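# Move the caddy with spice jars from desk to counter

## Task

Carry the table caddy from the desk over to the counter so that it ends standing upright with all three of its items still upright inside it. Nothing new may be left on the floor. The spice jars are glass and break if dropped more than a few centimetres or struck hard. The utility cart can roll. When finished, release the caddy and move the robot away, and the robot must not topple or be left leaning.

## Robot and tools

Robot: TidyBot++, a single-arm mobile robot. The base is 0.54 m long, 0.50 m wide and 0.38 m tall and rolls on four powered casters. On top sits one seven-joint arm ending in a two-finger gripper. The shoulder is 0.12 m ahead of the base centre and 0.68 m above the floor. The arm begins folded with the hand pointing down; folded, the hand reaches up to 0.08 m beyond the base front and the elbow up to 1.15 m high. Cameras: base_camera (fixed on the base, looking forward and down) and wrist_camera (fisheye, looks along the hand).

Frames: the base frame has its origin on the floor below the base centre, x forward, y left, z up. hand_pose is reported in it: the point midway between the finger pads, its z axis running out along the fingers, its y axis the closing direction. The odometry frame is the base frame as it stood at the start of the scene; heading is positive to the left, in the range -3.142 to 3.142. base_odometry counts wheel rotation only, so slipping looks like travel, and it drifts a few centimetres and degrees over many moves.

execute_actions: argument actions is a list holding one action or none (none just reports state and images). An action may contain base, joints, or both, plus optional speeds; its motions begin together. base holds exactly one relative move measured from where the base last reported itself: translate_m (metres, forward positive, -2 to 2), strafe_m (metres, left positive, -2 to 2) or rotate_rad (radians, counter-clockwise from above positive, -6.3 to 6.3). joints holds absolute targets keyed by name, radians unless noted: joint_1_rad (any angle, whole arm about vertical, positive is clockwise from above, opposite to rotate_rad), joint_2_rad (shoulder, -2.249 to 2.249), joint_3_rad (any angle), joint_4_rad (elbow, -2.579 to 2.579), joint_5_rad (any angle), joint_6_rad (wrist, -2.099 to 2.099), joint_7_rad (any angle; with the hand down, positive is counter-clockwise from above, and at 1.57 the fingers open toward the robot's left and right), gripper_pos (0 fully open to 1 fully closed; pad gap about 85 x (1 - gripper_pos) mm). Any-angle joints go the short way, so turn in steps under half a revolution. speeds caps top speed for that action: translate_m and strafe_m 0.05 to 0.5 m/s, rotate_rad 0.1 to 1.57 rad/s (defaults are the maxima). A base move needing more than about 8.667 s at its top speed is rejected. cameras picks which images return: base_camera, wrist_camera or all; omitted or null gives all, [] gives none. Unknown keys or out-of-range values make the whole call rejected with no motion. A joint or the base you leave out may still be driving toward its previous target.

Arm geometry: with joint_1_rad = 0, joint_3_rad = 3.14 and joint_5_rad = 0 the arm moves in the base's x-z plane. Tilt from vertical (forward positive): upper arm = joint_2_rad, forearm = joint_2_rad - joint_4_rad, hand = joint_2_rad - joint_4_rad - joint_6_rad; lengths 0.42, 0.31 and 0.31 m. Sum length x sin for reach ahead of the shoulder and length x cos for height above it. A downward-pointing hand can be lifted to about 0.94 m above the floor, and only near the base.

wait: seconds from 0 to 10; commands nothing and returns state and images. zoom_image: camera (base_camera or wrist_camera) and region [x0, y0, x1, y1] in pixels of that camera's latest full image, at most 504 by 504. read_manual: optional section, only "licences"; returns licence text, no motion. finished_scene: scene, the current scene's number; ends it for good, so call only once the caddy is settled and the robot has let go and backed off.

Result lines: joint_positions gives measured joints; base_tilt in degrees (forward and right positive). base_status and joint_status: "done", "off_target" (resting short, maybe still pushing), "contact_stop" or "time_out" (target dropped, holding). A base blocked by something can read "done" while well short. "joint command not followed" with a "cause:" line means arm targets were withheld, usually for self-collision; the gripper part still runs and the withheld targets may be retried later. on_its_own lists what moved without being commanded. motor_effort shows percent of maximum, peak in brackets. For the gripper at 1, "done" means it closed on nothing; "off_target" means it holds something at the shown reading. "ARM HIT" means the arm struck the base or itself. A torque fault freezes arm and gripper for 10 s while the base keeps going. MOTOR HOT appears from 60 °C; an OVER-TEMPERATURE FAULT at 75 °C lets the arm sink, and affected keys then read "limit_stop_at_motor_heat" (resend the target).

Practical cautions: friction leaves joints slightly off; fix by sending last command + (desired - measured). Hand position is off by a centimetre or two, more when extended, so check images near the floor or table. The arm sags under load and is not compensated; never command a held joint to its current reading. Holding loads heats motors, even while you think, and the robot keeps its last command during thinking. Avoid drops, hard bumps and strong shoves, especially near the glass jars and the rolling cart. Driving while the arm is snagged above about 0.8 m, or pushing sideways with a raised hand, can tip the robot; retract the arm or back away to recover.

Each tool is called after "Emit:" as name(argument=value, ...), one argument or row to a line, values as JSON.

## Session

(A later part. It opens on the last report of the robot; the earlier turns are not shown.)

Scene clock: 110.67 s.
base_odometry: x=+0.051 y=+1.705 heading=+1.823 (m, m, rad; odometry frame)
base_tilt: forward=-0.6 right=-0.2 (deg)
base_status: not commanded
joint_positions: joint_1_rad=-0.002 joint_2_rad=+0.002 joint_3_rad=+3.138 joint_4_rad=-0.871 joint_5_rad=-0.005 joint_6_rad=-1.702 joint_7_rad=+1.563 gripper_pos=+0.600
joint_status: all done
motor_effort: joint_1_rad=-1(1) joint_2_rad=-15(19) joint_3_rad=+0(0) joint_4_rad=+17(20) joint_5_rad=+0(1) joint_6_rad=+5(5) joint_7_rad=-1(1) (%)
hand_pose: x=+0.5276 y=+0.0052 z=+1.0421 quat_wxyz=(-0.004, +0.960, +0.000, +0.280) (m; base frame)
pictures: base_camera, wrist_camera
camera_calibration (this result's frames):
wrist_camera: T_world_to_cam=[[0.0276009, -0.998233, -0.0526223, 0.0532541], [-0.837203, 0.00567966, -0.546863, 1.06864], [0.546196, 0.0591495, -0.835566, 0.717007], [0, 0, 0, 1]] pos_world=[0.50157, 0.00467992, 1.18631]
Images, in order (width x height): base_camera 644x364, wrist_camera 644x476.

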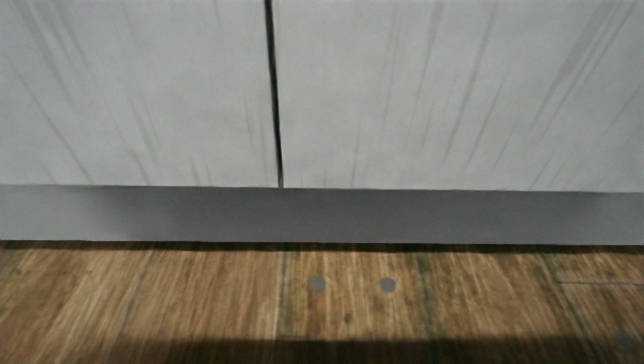

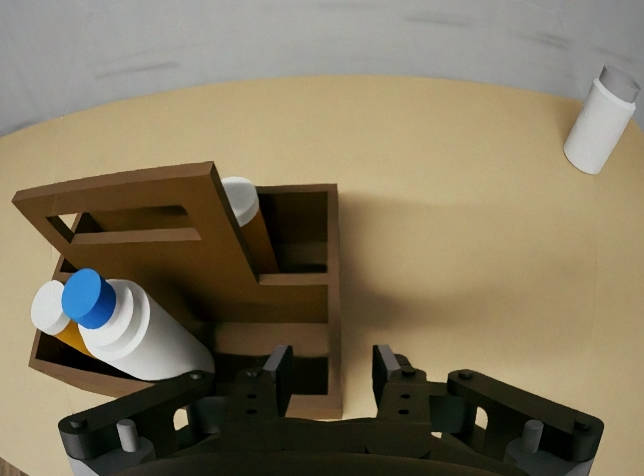

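Emit:
execute_actions(
  actions=[
    {"base": {"translate_m": -0.4}},
  ],
)

Scene clock: 114.63 s.
base_odometry: x=+0.151 y=+1.317 heading=+1.823 (m, m, rad; odometry frame)
base_tilt: forward=-0.6 right=-0.2 (deg)
base_status: done
joint_positions: joint_1_rad=-0.002 joint_2_rad=-0.012 joint_3_rad=+3.138 joint_4_rad=-0.869 joint_5_rad=-0.005 joint_6_rad=-1.703 joint_7_rad=+1.563 gripper_pos=+0.600
joint_status: not commanded
motor_effort: joint_1_rad=-1(1) joint_2_rad=-15(19) joint_3_rad=+0(1) joint_4_rad=+17(18) joint_5_rad=+1(0) joint_6_rad=+5(5) joint_7_rad=+0(0) (%)
hand_pose: x=+0.5226 y=+0.0052 z=+1.0478 quat_wxyz=(-0.004, +0.958, +0.000, +0.286) (m; base frame)
pictures: base_camera, wrist_camera
camera_calibration (this result's frames):
wrist_camera: T_world_to_cam=[[0.0283148, -0.998232, -0.0522655, 0.0529345], [-0.829722, 0.00568848, -0.558148, 1.07553], [0.557458, 0.0591697, -0.828094, 0.710755], [0, 0, 0, 1]] pos_world=[0.494674, 0.00466756, 1.19164]
Images, in order (width x height): base_camera 644x364, wrist_camera 644x476.

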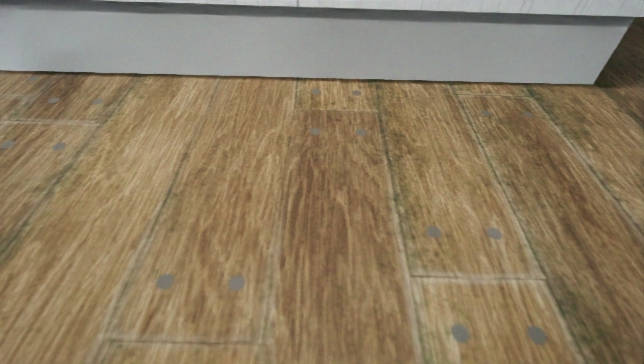

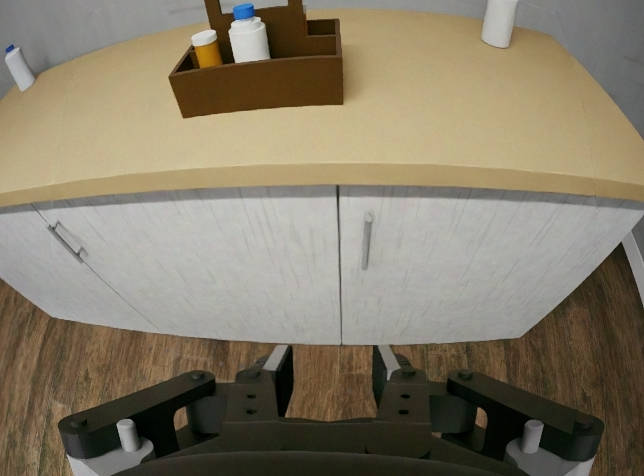

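Emit:
zoom_image(
  camera="wrist_camera",
  region=[150, 0, 370, 130],
)

Region (150, 0, 370, 130) of wrist_camera's 644x476 image, scaled by 2.291; it fills the top 298 rows of this view, and the rest is white.

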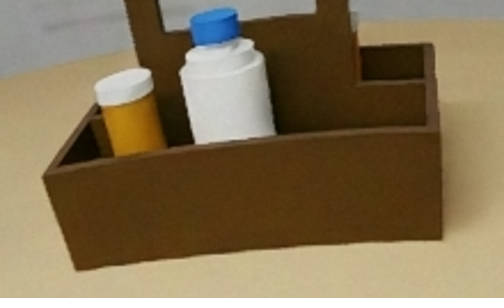

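Emit:
finished_scene(
  scene=2,
)

The scene is finished: the task was done.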